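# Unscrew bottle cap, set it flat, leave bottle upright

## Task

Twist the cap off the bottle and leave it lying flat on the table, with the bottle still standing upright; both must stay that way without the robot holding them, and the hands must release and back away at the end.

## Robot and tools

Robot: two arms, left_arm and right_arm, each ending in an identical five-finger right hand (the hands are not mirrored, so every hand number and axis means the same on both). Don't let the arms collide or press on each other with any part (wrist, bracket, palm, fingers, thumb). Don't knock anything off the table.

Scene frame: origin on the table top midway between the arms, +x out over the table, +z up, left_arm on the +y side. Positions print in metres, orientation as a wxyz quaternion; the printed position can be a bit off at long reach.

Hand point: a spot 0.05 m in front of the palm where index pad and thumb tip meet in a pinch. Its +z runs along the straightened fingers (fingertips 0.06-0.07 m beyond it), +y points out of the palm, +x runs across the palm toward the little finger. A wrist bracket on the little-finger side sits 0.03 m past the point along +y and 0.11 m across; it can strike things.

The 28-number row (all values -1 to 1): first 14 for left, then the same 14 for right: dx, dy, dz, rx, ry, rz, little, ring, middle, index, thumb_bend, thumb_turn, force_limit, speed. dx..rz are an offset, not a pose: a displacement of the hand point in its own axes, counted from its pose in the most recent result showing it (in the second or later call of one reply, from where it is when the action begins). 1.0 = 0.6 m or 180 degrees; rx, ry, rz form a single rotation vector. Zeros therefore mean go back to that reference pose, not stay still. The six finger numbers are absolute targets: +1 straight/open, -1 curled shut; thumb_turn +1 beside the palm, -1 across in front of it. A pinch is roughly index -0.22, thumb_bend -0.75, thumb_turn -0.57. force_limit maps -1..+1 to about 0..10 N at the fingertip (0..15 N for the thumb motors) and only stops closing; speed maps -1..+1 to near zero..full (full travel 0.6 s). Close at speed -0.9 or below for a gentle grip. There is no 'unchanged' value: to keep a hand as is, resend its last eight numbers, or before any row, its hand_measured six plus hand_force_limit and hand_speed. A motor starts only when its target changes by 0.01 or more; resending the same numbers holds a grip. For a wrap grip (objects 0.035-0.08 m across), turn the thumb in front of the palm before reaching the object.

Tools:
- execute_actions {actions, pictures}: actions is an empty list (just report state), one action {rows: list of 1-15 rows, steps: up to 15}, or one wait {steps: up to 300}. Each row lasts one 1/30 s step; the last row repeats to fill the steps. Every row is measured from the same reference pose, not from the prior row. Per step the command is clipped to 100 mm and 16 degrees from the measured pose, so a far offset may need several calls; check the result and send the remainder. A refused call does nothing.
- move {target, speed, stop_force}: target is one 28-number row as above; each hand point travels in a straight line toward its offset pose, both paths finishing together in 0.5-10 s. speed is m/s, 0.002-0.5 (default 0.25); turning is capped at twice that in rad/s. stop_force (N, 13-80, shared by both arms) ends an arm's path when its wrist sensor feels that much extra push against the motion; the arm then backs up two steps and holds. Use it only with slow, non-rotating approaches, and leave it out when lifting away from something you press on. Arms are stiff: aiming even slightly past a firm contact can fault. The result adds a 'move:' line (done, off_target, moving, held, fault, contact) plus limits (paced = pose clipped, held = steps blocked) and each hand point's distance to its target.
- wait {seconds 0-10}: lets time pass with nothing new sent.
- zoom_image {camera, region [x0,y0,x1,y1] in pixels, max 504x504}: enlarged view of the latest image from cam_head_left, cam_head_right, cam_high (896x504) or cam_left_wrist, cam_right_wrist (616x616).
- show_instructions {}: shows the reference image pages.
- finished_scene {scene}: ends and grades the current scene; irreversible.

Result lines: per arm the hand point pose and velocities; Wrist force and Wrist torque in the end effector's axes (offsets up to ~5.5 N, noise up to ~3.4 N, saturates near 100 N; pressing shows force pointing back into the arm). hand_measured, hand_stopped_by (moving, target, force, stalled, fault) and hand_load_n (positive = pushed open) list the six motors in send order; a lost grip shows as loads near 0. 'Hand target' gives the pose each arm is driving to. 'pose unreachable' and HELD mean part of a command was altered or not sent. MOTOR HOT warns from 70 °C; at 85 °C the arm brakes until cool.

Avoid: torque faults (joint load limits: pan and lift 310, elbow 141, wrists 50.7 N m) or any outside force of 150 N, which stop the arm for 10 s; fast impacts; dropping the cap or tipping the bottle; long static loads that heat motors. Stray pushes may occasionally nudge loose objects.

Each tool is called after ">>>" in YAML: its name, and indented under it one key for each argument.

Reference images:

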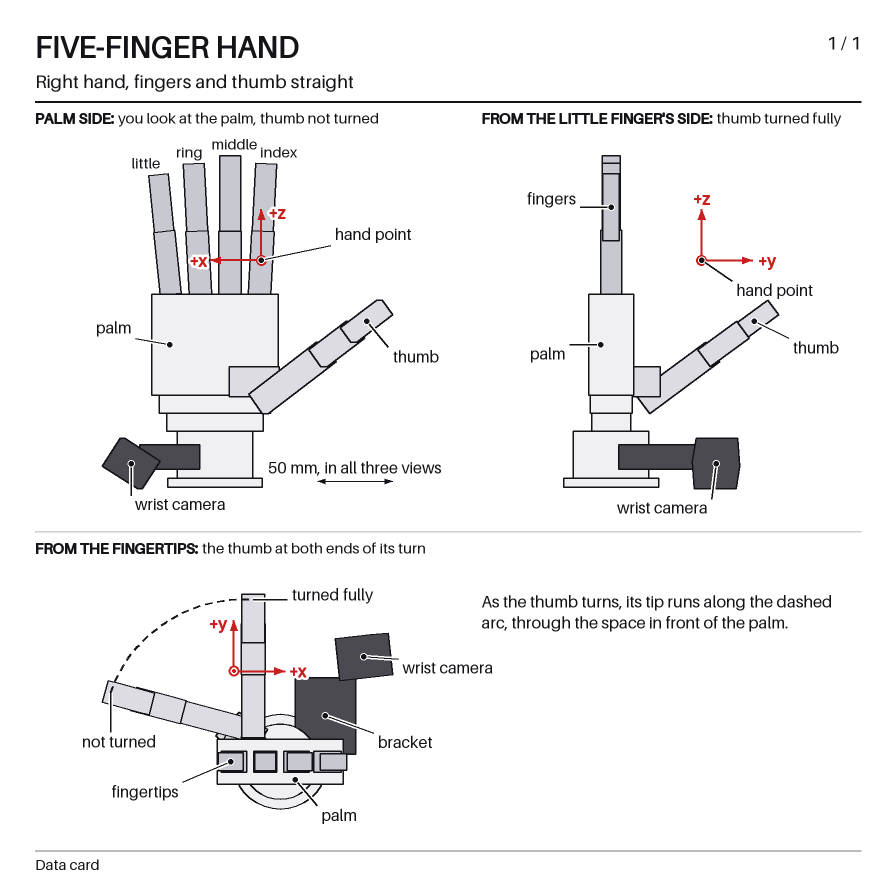

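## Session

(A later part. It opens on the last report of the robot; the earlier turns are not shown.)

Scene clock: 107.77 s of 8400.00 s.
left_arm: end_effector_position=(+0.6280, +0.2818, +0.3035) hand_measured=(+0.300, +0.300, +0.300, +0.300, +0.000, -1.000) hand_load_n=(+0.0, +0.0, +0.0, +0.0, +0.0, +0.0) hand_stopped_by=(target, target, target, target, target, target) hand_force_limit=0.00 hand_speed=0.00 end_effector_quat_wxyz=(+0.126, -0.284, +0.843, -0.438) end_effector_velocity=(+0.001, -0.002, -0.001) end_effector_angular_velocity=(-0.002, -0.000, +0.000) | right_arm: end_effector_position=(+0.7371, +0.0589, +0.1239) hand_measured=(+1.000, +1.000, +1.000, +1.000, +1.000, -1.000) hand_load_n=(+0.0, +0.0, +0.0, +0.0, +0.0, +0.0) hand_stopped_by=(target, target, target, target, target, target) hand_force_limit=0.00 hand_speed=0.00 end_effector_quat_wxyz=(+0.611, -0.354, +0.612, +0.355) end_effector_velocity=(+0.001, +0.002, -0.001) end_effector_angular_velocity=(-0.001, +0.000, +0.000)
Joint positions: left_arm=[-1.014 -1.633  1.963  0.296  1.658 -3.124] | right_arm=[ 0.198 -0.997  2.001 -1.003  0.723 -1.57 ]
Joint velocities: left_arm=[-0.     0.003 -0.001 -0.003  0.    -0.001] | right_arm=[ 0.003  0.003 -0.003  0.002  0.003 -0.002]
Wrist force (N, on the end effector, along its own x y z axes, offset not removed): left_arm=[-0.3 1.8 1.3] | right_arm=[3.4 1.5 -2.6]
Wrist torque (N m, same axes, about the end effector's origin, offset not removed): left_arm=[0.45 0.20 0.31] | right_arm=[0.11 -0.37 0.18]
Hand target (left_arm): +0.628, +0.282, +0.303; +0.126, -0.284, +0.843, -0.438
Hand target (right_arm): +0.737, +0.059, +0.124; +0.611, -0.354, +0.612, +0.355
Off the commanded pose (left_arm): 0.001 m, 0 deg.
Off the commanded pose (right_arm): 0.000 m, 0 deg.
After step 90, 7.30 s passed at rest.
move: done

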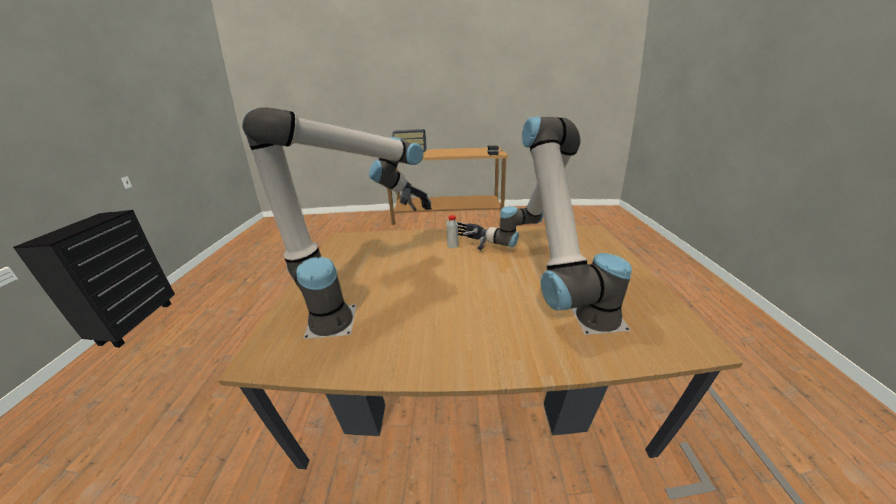

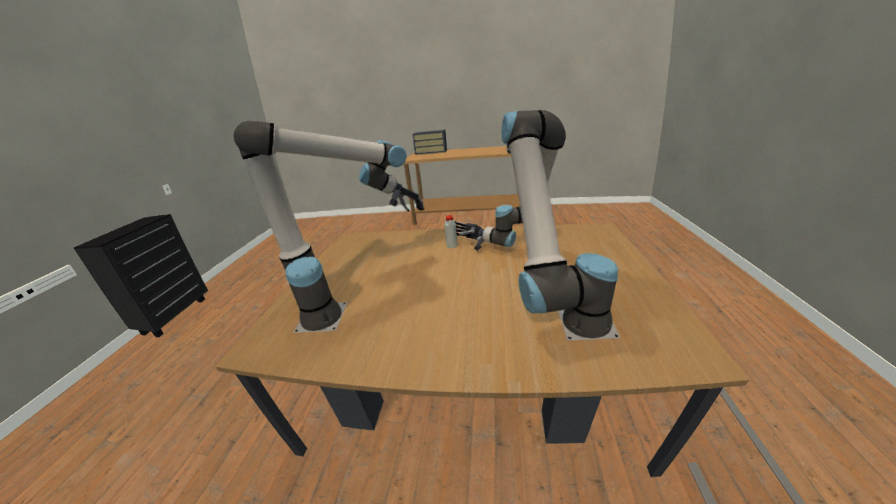

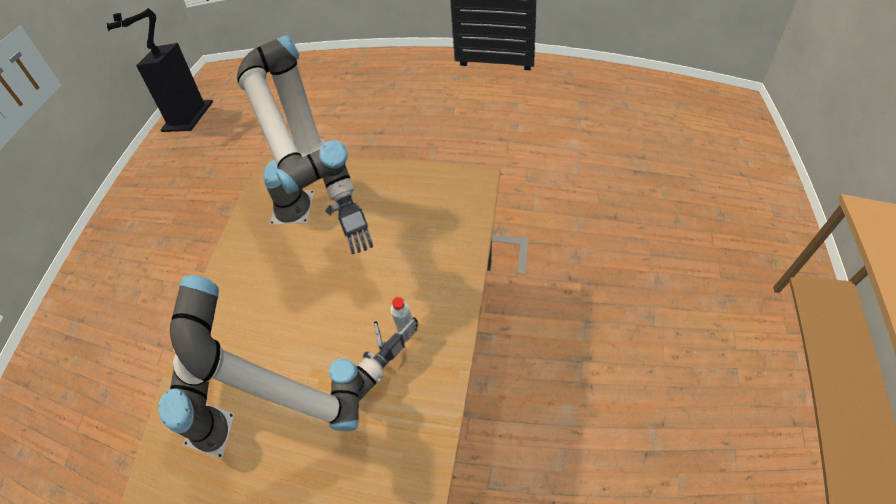

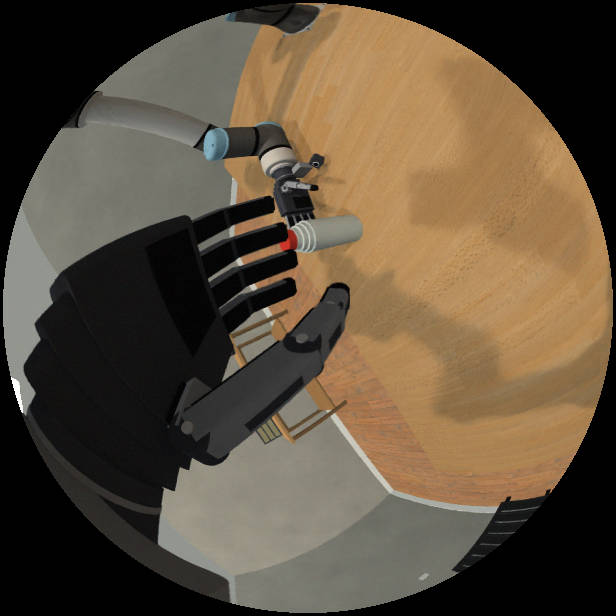

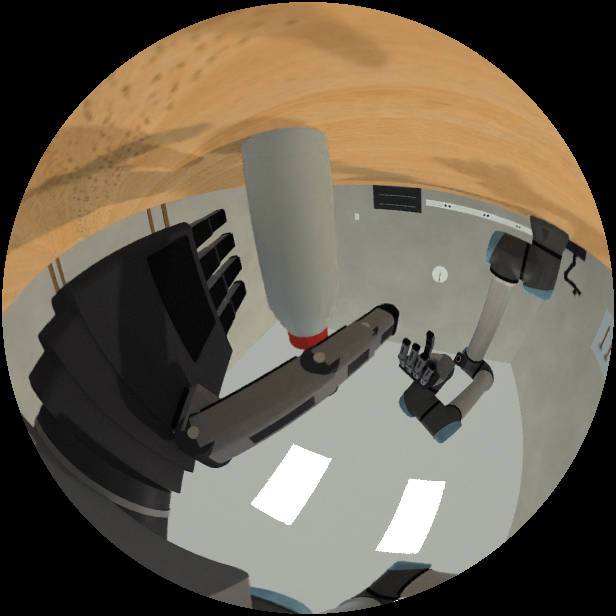

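>>> move:
  target: [0,0,0,0,0,0,0.3,0.3,0.3,0.3,0,-1,0,0, 0.004,0.012,0.09,0,0,0,1,1,1,1,1,-1,0,0]
  speed: 0.04

>>> zoom_image:
  camera: "cam_high"
  region: [340, 260, 460, 380]

Scene clock: 121.27 s of 8400.00 s.
left_arm: end_effector_position=(+0.6280, +0.2817, +0.3035) hand_measured=(+0.300, +0.300, +0.300, +0.300, +0.000, -1.000) hand_load_n=(+0.0, +0.0, +0.0, +0.0, +0.0, +0.0) hand_stopped_by=(target, target, target, target, target, target) hand_force_limit=0.00 hand_speed=0.00 end_effector_quat_wxyz=(+0.126, -0.284, +0.843, -0.438) end_effector_velocity=(-0.000, -0.001, -0.001) end_effector_angular_velocity=(+0.001, +0.000, -0.001) | right_arm: end_effector_position=(+0.7577, +0.1090, +0.1215) hand_measured=(+1.000, +1.000, +1.000, +1.000, +1.000, -1.000) hand_load_n=(+0.0, +0.0, +0.0, +0.0, +0.0, +0.0) hand_stopped_by=(target, target, target, target, target, target) hand_force_limit=0.00 hand_speed=0.00 end_effector_quat_wxyz=(+0.611, -0.354, +0.612, +0.355) end_effector_velocity=(+0.001, +0.003, +0.000) end_effector_angular_velocity=(+0.000, -0.000, +0.002)
Joint positions: left_arm=[-1.014 -1.633  1.963  0.296  1.658 -3.124] | right_arm=[ 0.264 -0.951  1.913 -0.961  0.789 -1.57 ]
Joint velocities: left_arm=[-0.001  0.001 -0.    -0.    -0.     0.   ] | right_arm=[ 0.003  0.002 -0.005  0.003  0.001  0.   ]
Wrist force (N, on the end effector, along its own x y z axes, offset not removed): left_arm=[1.3 1.7 -0.1] | right_arm=[1.1 1.6 -3.7]
Wrist torque (N m, same axes, about the end effector's origin, offset not removed): left_arm=[0.52 0.02 0.36] | right_arm=[0.22 -0.04 -0.06]
Hand target (left_arm): +0.628, +0.282, +0.304; +0.126, -0.284, +0.843, -0.438
Hand target (right_arm): +0.758, +0.109, +0.121; +0.611, -0.354, +0.612, +0.355
Off the commanded pose (left_arm): 0.000 m, 0 deg.
Off the commanded pose (right_arm): 0.000 m, 0 deg.
After step 90, 8.73 s passed at rest.
move: done

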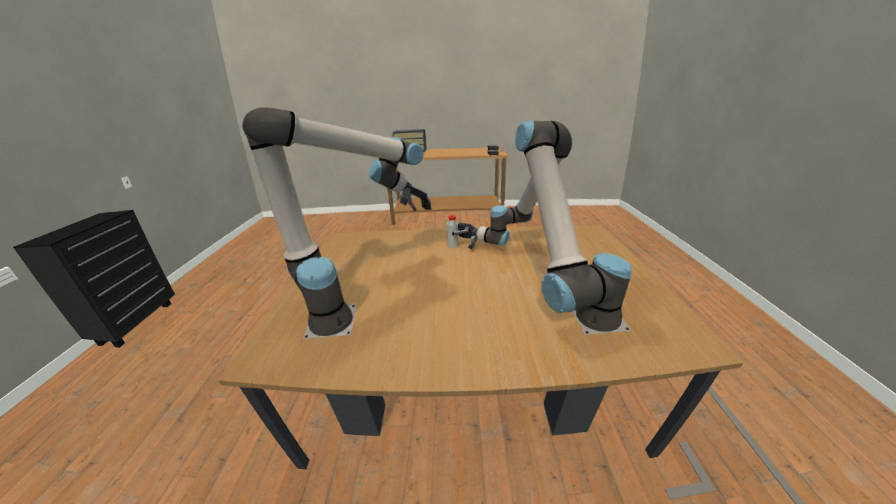

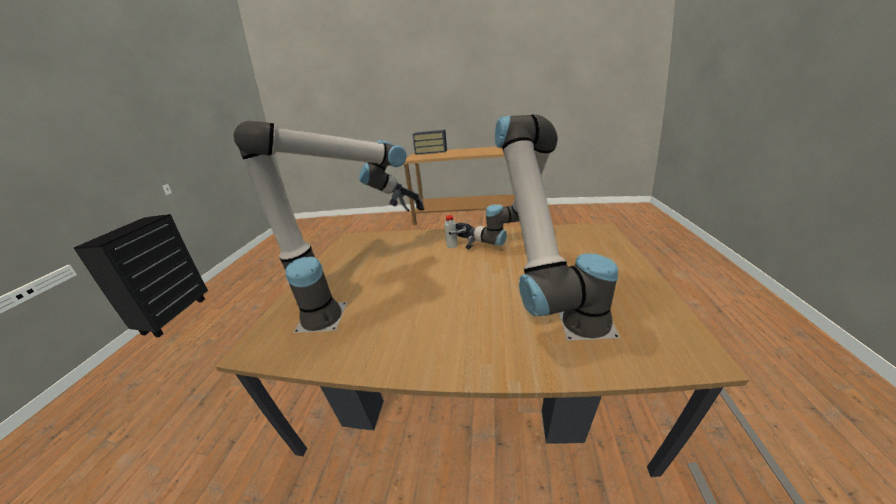

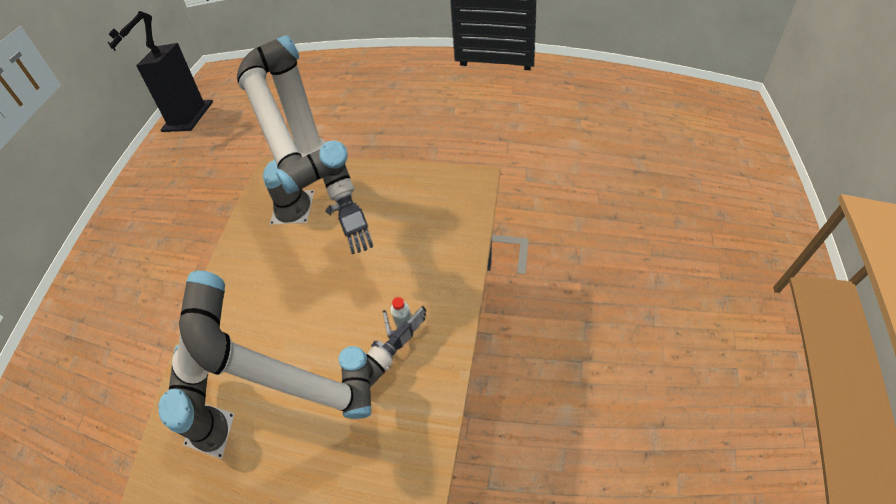

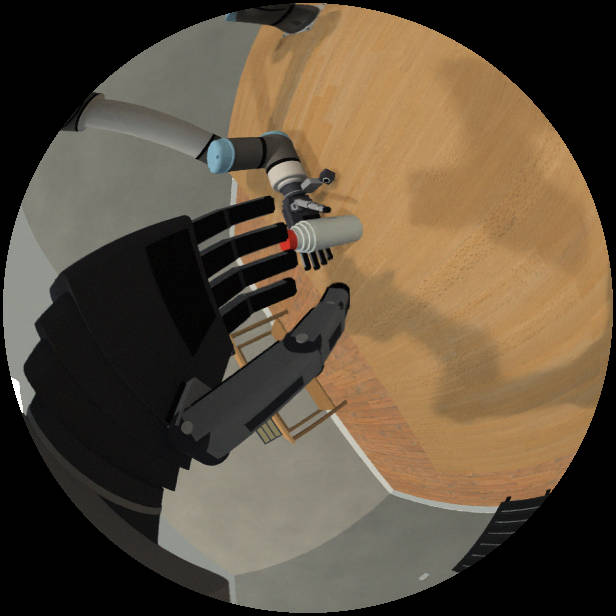

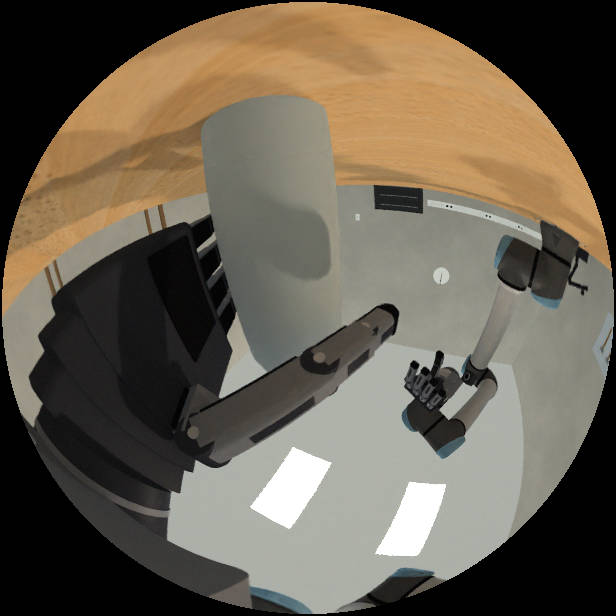

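Region (340, 260, 460, 380) of cam_high's 896x504 image, scaled by 4.200, with more detail than that image has.

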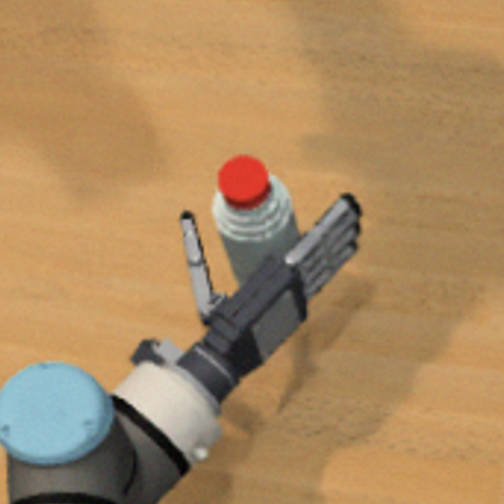

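>>> move:
  target: [-0.027,-0.152,0.332,0,-0.007,0.009,1,1,0.4,0.4,0.2,-1,0,0, 0,0.005,0.022,0,0,0,1,1,1,1,1,-1,0,0]
  speed: 0.12

>>> move:
  target: [0,0,0,0,0,0,1,1,0.4,0.4,0.2,-1,0,0, 0,0,0,0,0,0,-1,-1,-1,-1,-1,-1,0.8,-0.75]

>>> zoom_image:
  camera: "cam_high"
  region: [340, 240, 460, 360]

>>> zoom_image:
  camera: "cam_head_right"
  region: [410, 185, 500, 255]

Scene clock: 139.93 s of 8400.00 s.
left_arm: end_effector_position=(+0.7662, +0.1169, +0.2609) hand_measured=(+1.000, +1.000, +0.400, +0.400, +0.200, -1.000) hand_load_n=(+0.0, +0.0, +0.0, +0.0, +0.0, +0.0) hand_stopped_by=(target, target, target, target, target, target) hand_force_limit=0.00 hand_speed=0.00 end_effector_quat_wxyz=(+0.141, -0.277, +0.846, -0.433) end_effector_velocity=(+0.002, -0.002, -0.000) end_effector_angular_velocity=(+0.000, -0.000, -0.000) | right_arm: end_effector_position=(+0.7617, +0.1219, +0.1215) hand_measured=(+1.000, +1.000, +1.000, +1.000, +1.000, -1.000) hand_load_n=(+0.0, +0.0, +0.0, +0.0, +0.0, +0.0) hand_stopped_by=(target, target, target, target, target, target) hand_force_limit=0.00 hand_speed=0.00 end_effector_quat_wxyz=(+0.611, -0.354, +0.612, +0.355) end_effector_velocity=(-0.000, +0.000, -0.001) end_effector_angular_velocity=(-0.000, +0.002, +0.000)
Joint positions: left_arm=[-1.031 -1.273  1.636  0.262  1.623 -3.106] | right_arm=[ 0.281 -0.941  1.892 -0.95   0.806 -1.57 ]
Joint velocities: left_arm=[ 0.     0.004 -0.005  0.001  0.     0.001] | right_arm=[ 0.     0.002  0.    -0.    -0.     0.   ]
Wrist force (N, on the end effector, along its own x y z axes, offset not removed): left_arm=[2.8 2.7 0.6] | right_arm=[-0.4 2.7 -4.0]
Wrist torque (N m, same axes, about the end effector's origin, offset not removed): left_arm=[0.60 -0.29 0.51] | right_arm=[0.35 0.32 -0.06]
Hand target (left_arm): +0.766, +0.117, +0.261; +0.141, -0.277, +0.846, -0.433
Hand target (right_arm): +0.762, +0.122, +0.121; +0.611, -0.354, +0.612, +0.355
Off the commanded pose (left_arm): 0.001 m, 0 deg.
Off the commanded pose (right_arm): 0.000 m, 0 deg.
After step 90, 13.27 s passed at rest.
move: done

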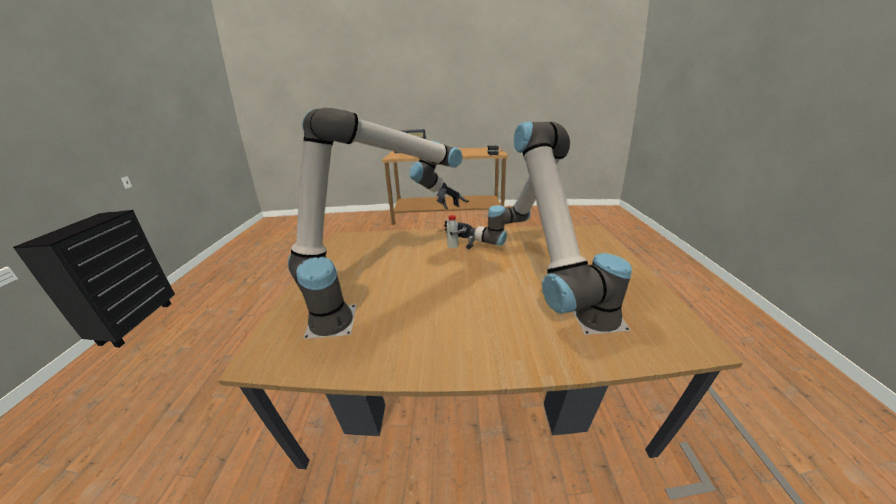

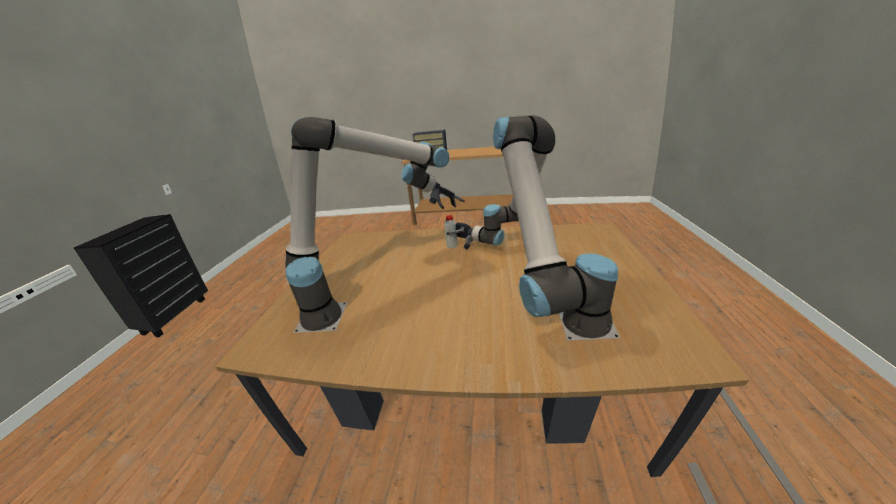

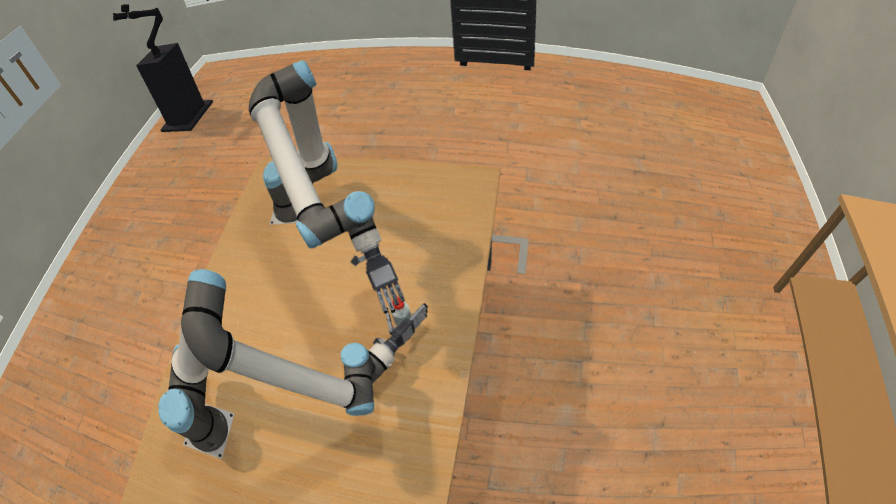

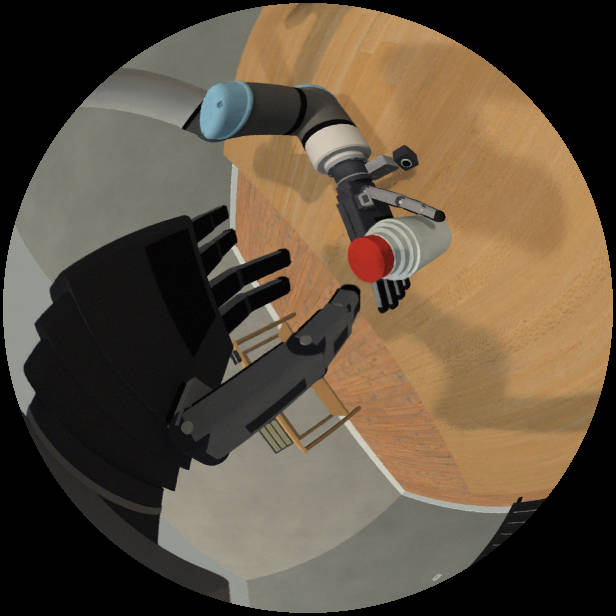

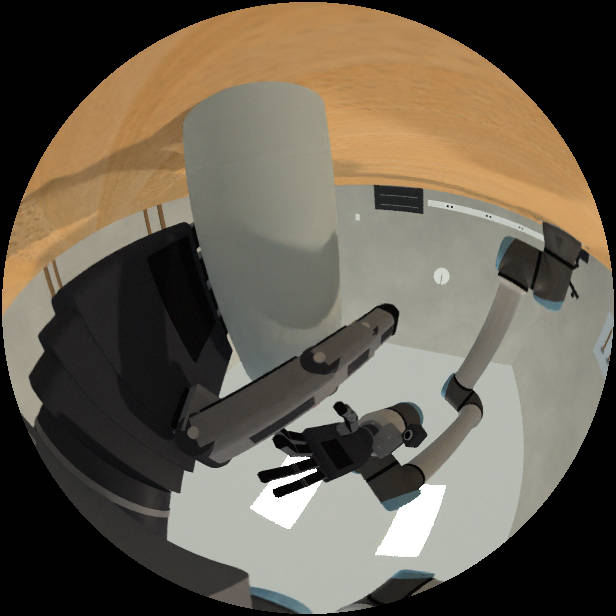

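Scene clock: 142.50 s of 8400.00 s.
left_arm: end_effector_position=(+0.7662, +0.1169, +0.2609) hand_measured=(+1.000, +1.000, +0.400, +0.400, +0.200, -1.000) hand_load_n=(+0.0, +0.0, +0.0, +0.0, +0.0, +0.0) hand_stopped_by=(target, target, target, target, target, target) hand_force_limit=0.00 hand_speed=0.00 end_effector_quat_wxyz=(+0.141, -0.277, +0.846, -0.433) end_effector_velocity=(+0.000, -0.000, +0.000) end_effector_angular_velocity=(-0.001, +0.001, +0.001) | right_arm: end_effector_position=(+0.7617, +0.1219, +0.1215) hand_measured=(+0.046, +0.076, +0.090, +0.116, +0.480, -1.000) hand_load_n=(+10.5, +7.0, +7.5, +6.0, +26.0, +16.0) hand_stopped_by=(force, force, force, force, force, target) hand_force_limit=0.80 hand_speed=-0.75 end_effector_quat_wxyz=(+0.611, -0.354, +0.612, +0.355) end_effector_velocity=(-0.000, -0.000, -0.000) end_effector_angular_velocity=(+0.000, +0.001, -0.000)
Joint positions: left_arm=[-1.031 -1.273  1.636  0.262  1.623 -3.106] | right_arm=[ 0.281 -0.941  1.892 -0.95   0.806 -1.57 ]
Joint velocities: left_arm=[ 0.     0.    -0.001  0.     0.    -0.001] | right_arm=[0.    0.    0.    0.    0.    0.001]
Wrist force (N, on the end effector, along its own x y z axes, offset not removed): left_arm=[1.5 2.1 0.2] | right_arm=[-0.9 -1.8 -2.4]
Wrist torque (N m, same axes, about the end effector's origin, offset not removed): left_arm=[0.63 -0.03 0.45] | right_arm=[-0.44 0.07 -0.08]
Hand target (left_arm): +0.766, +0.117, +0.261; +0.141, -0.277, +0.846, -0.433
Hand target (right_arm): +0.762, +0.122, +0.121; +0.611, -0.354, +0.612, +0.355
Off the commanded pose (left_arm): 0.000 m, 0 deg.
Off the commanded pose (right_arm): 0.000 m, 0 deg.
move: done

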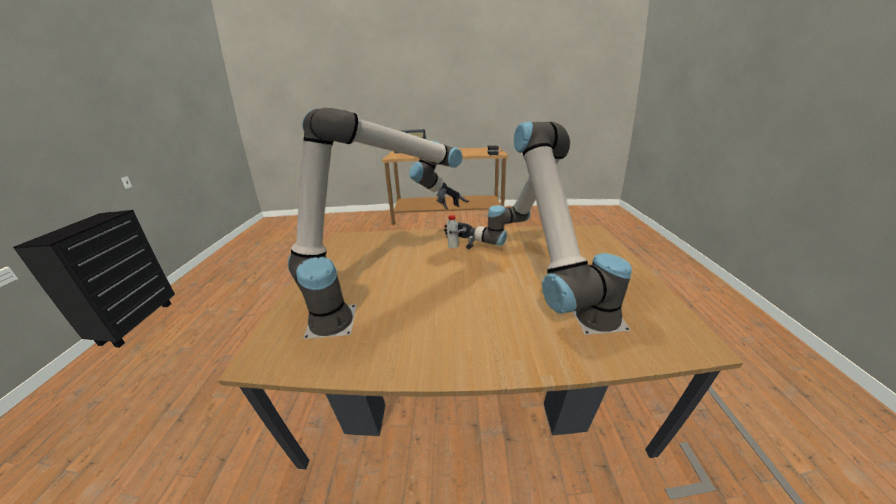

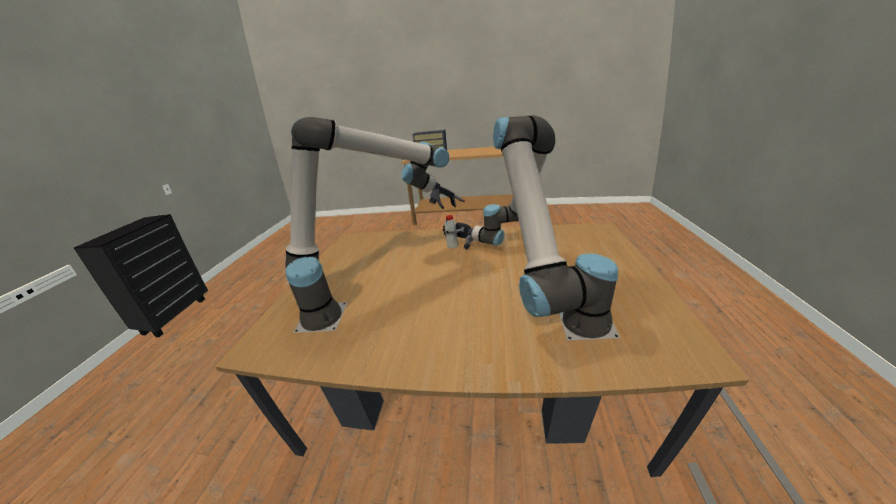

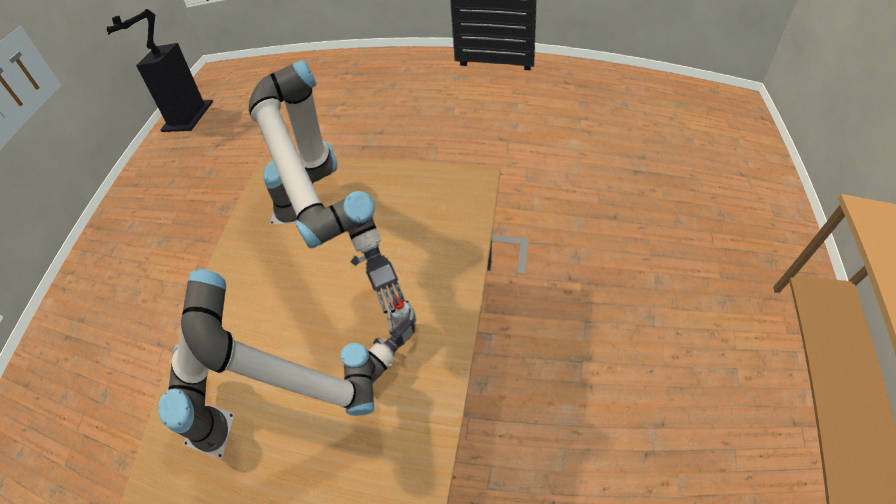

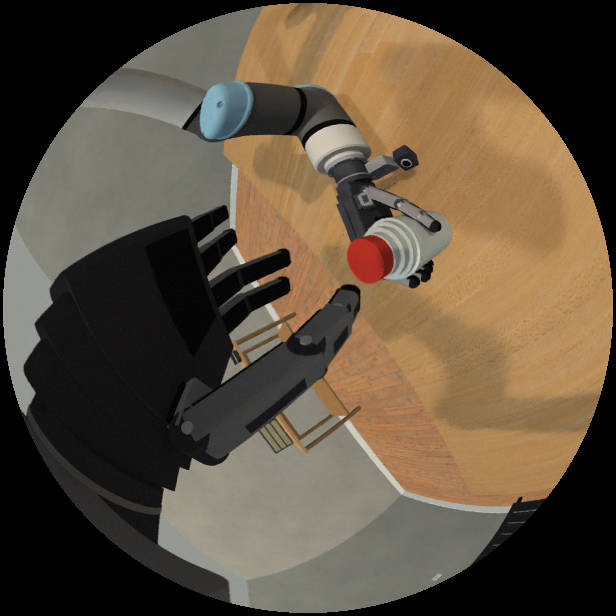

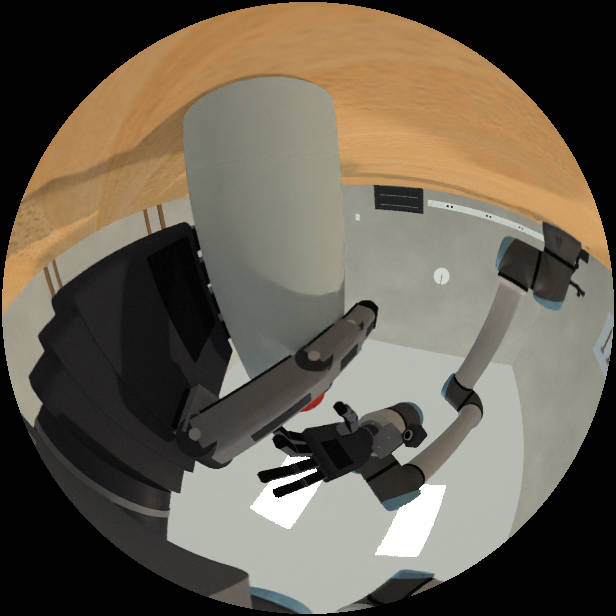

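Region (340, 240, 460, 360) of cam_high's 896x504 image, scaled by 4.200, with more detail than that image has.

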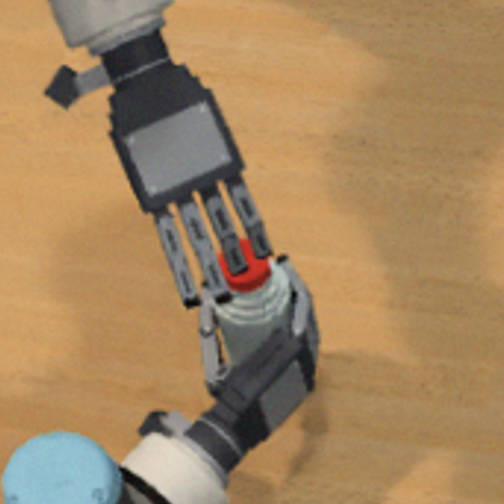

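Region (410, 185, 500, 255) of cam_head_right's 896x504 image, scaled by 5.600, with more detail than that image has.

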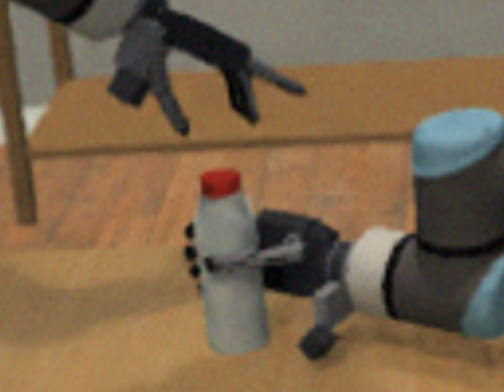

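>>> move:
  target: [0,0.054,0.039,0,0,0,1,1,0.4,0.4,0.2,-1,0,0, 0,0,0,0,0,0,-1,-1,-1,-1,-1,-1,0.8,-0.75]
  speed: 0.04

>>> zoom_image:
  camera: "cam_left_wrist"
  region: [220, 180, 460, 380]

>>> zoom_image:
  camera: "cam_head_right"
  region: [420, 195, 480, 255]

Scene clock: 149.00 s of 8400.00 s.
left_arm: end_effector_position=(+0.7662, +0.1168, +0.2213) hand_measured=(+1.000, +1.000, +0.400, +0.400, +0.200, -1.000) hand_load_n=(+0.0, +0.0, +0.0, +0.0, +0.0, +0.0) hand_stopped_by=(target, target, target, target, target, target) hand_force_limit=0.00 hand_speed=0.00 end_effector_quat_wxyz=(+0.141, -0.277, +0.846, -0.433) end_effector_velocity=(-0.000, -0.000, -0.002) end_effector_angular_velocity=(-0.001, +0.000, -0.002) | right_arm: end_effector_position=(+0.7617, +0.1219, +0.1215) hand_measured=(+0.046, +0.076, +0.090, +0.116, +0.480, -1.000) hand_load_n=(+10.5, +7.0, +7.5, +6.0, +26.0, +16.0) hand_stopped_by=(force, force, force, force, force, target) hand_force_limit=0.80 hand_speed=-0.75 end_effector_quat_wxyz=(+0.611, -0.354, +0.612, +0.355) end_effector_velocity=(-0.000, -0.000, +0.000) end_effector_angular_velocity=(+0.000, +0.000, +0.000)
Joint positions: left_arm=[-1.031 -1.247  1.677  0.196  1.623 -3.106] | right_arm=[ 0.281 -0.941  1.892 -0.95   0.806 -1.57 ]
Joint velocities: left_arm=[ 0.     0.001  0.002 -0.004  0.002  0.   ] | right_arm=[-0. -0.  0.  0. -0.  0.]
Wrist force (N, on the end effector, along its own x y z axes, offset not removed): left_arm=[2.8 2.2 -0.1] | right_arm=[0.5 -0.6 -2.9]
Wrist torque (N m, same axes, about the end effector's origin, offset not removed): left_arm=[0.65 -0.26 0.56] | right_arm=[-0.29 -0.13 0.02]
Hand target (left_arm): +0.766, +0.117, +0.221; +0.141, -0.277, +0.846, -0.433
Hand target (right_arm): +0.762, +0.122, +0.121; +0.611, -0.354, +0.612, +0.355
Off the commanded pose (left_arm): 0.000 m, 0 deg.
Off the commanded pose (right_arm): 0.000 m, 0 deg.
After step 90, 2.10 s passed at rest.
move: done

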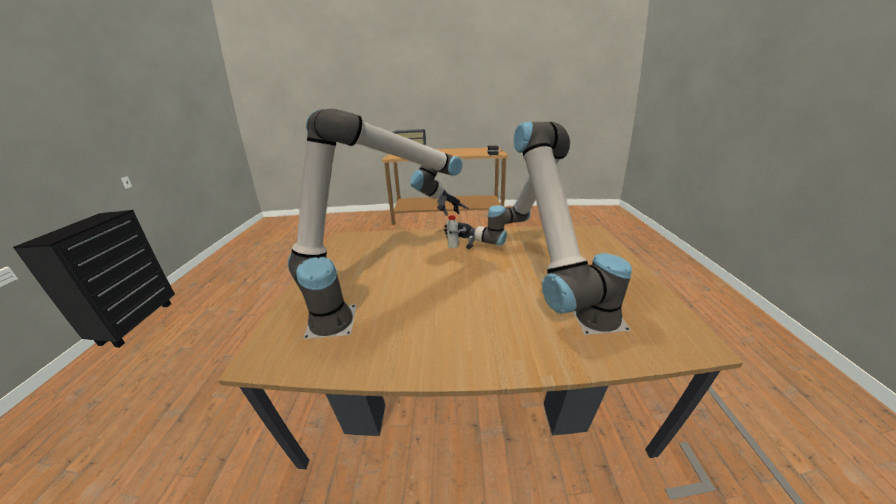

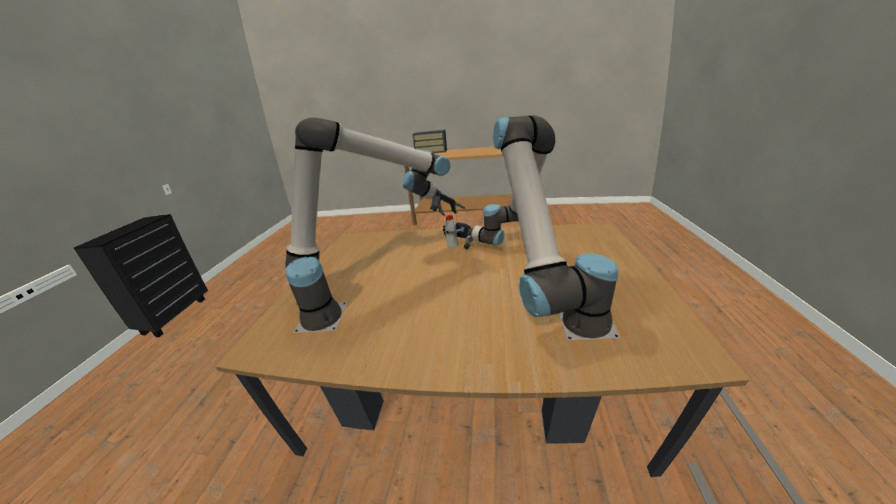

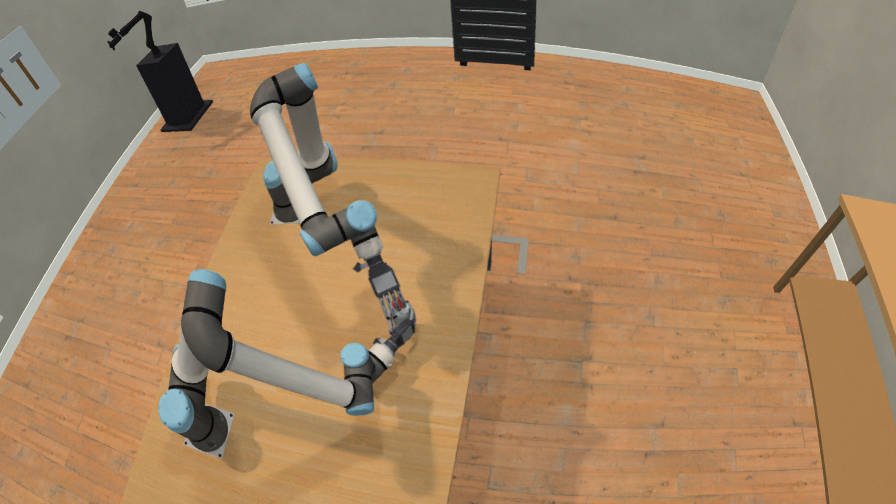

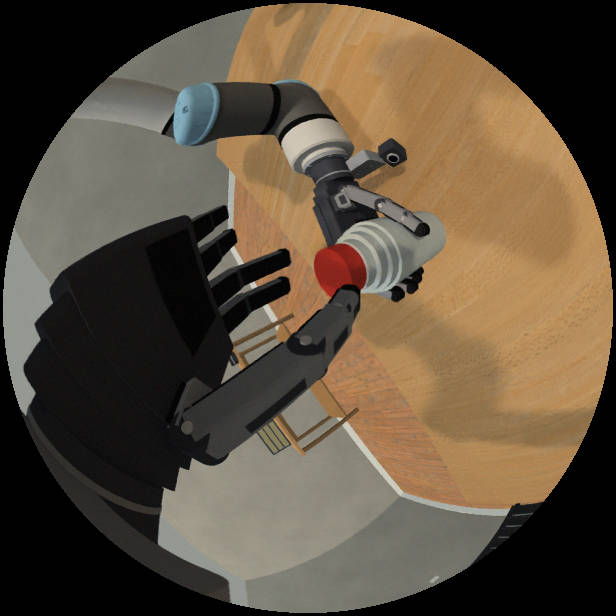

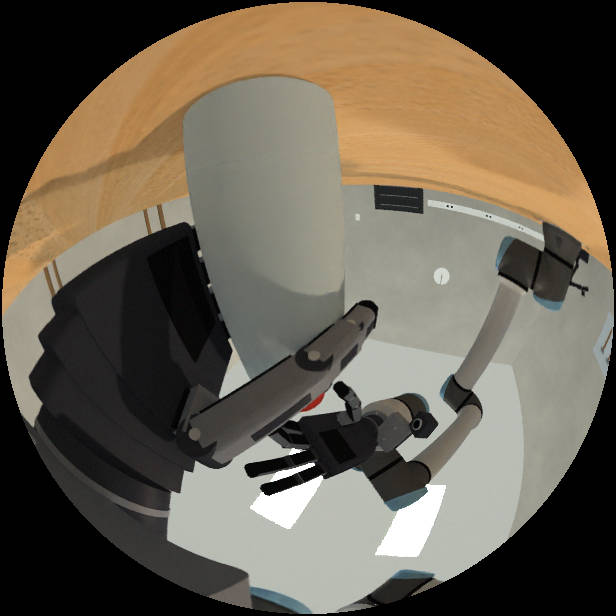

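Region (220, 180, 460, 380) of cam_left_wrist's 616x616 image, scaled by 2.100, with more detail than that image has.

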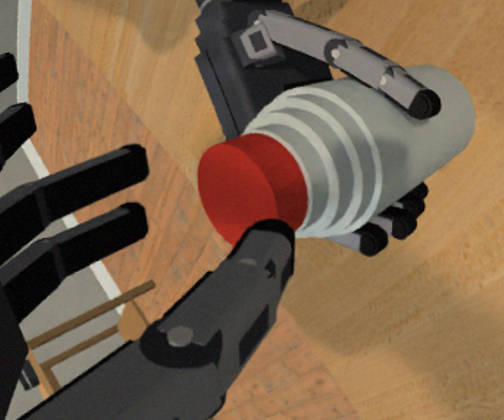

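Region (420, 195, 480, 255) of cam_head_right's 896x504 image, scaled by 8.400, with more detail than that image has.

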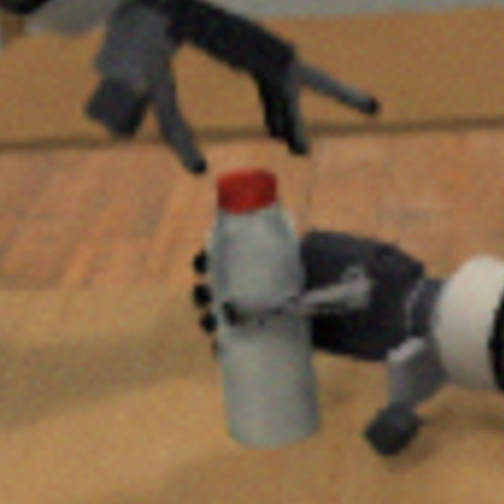

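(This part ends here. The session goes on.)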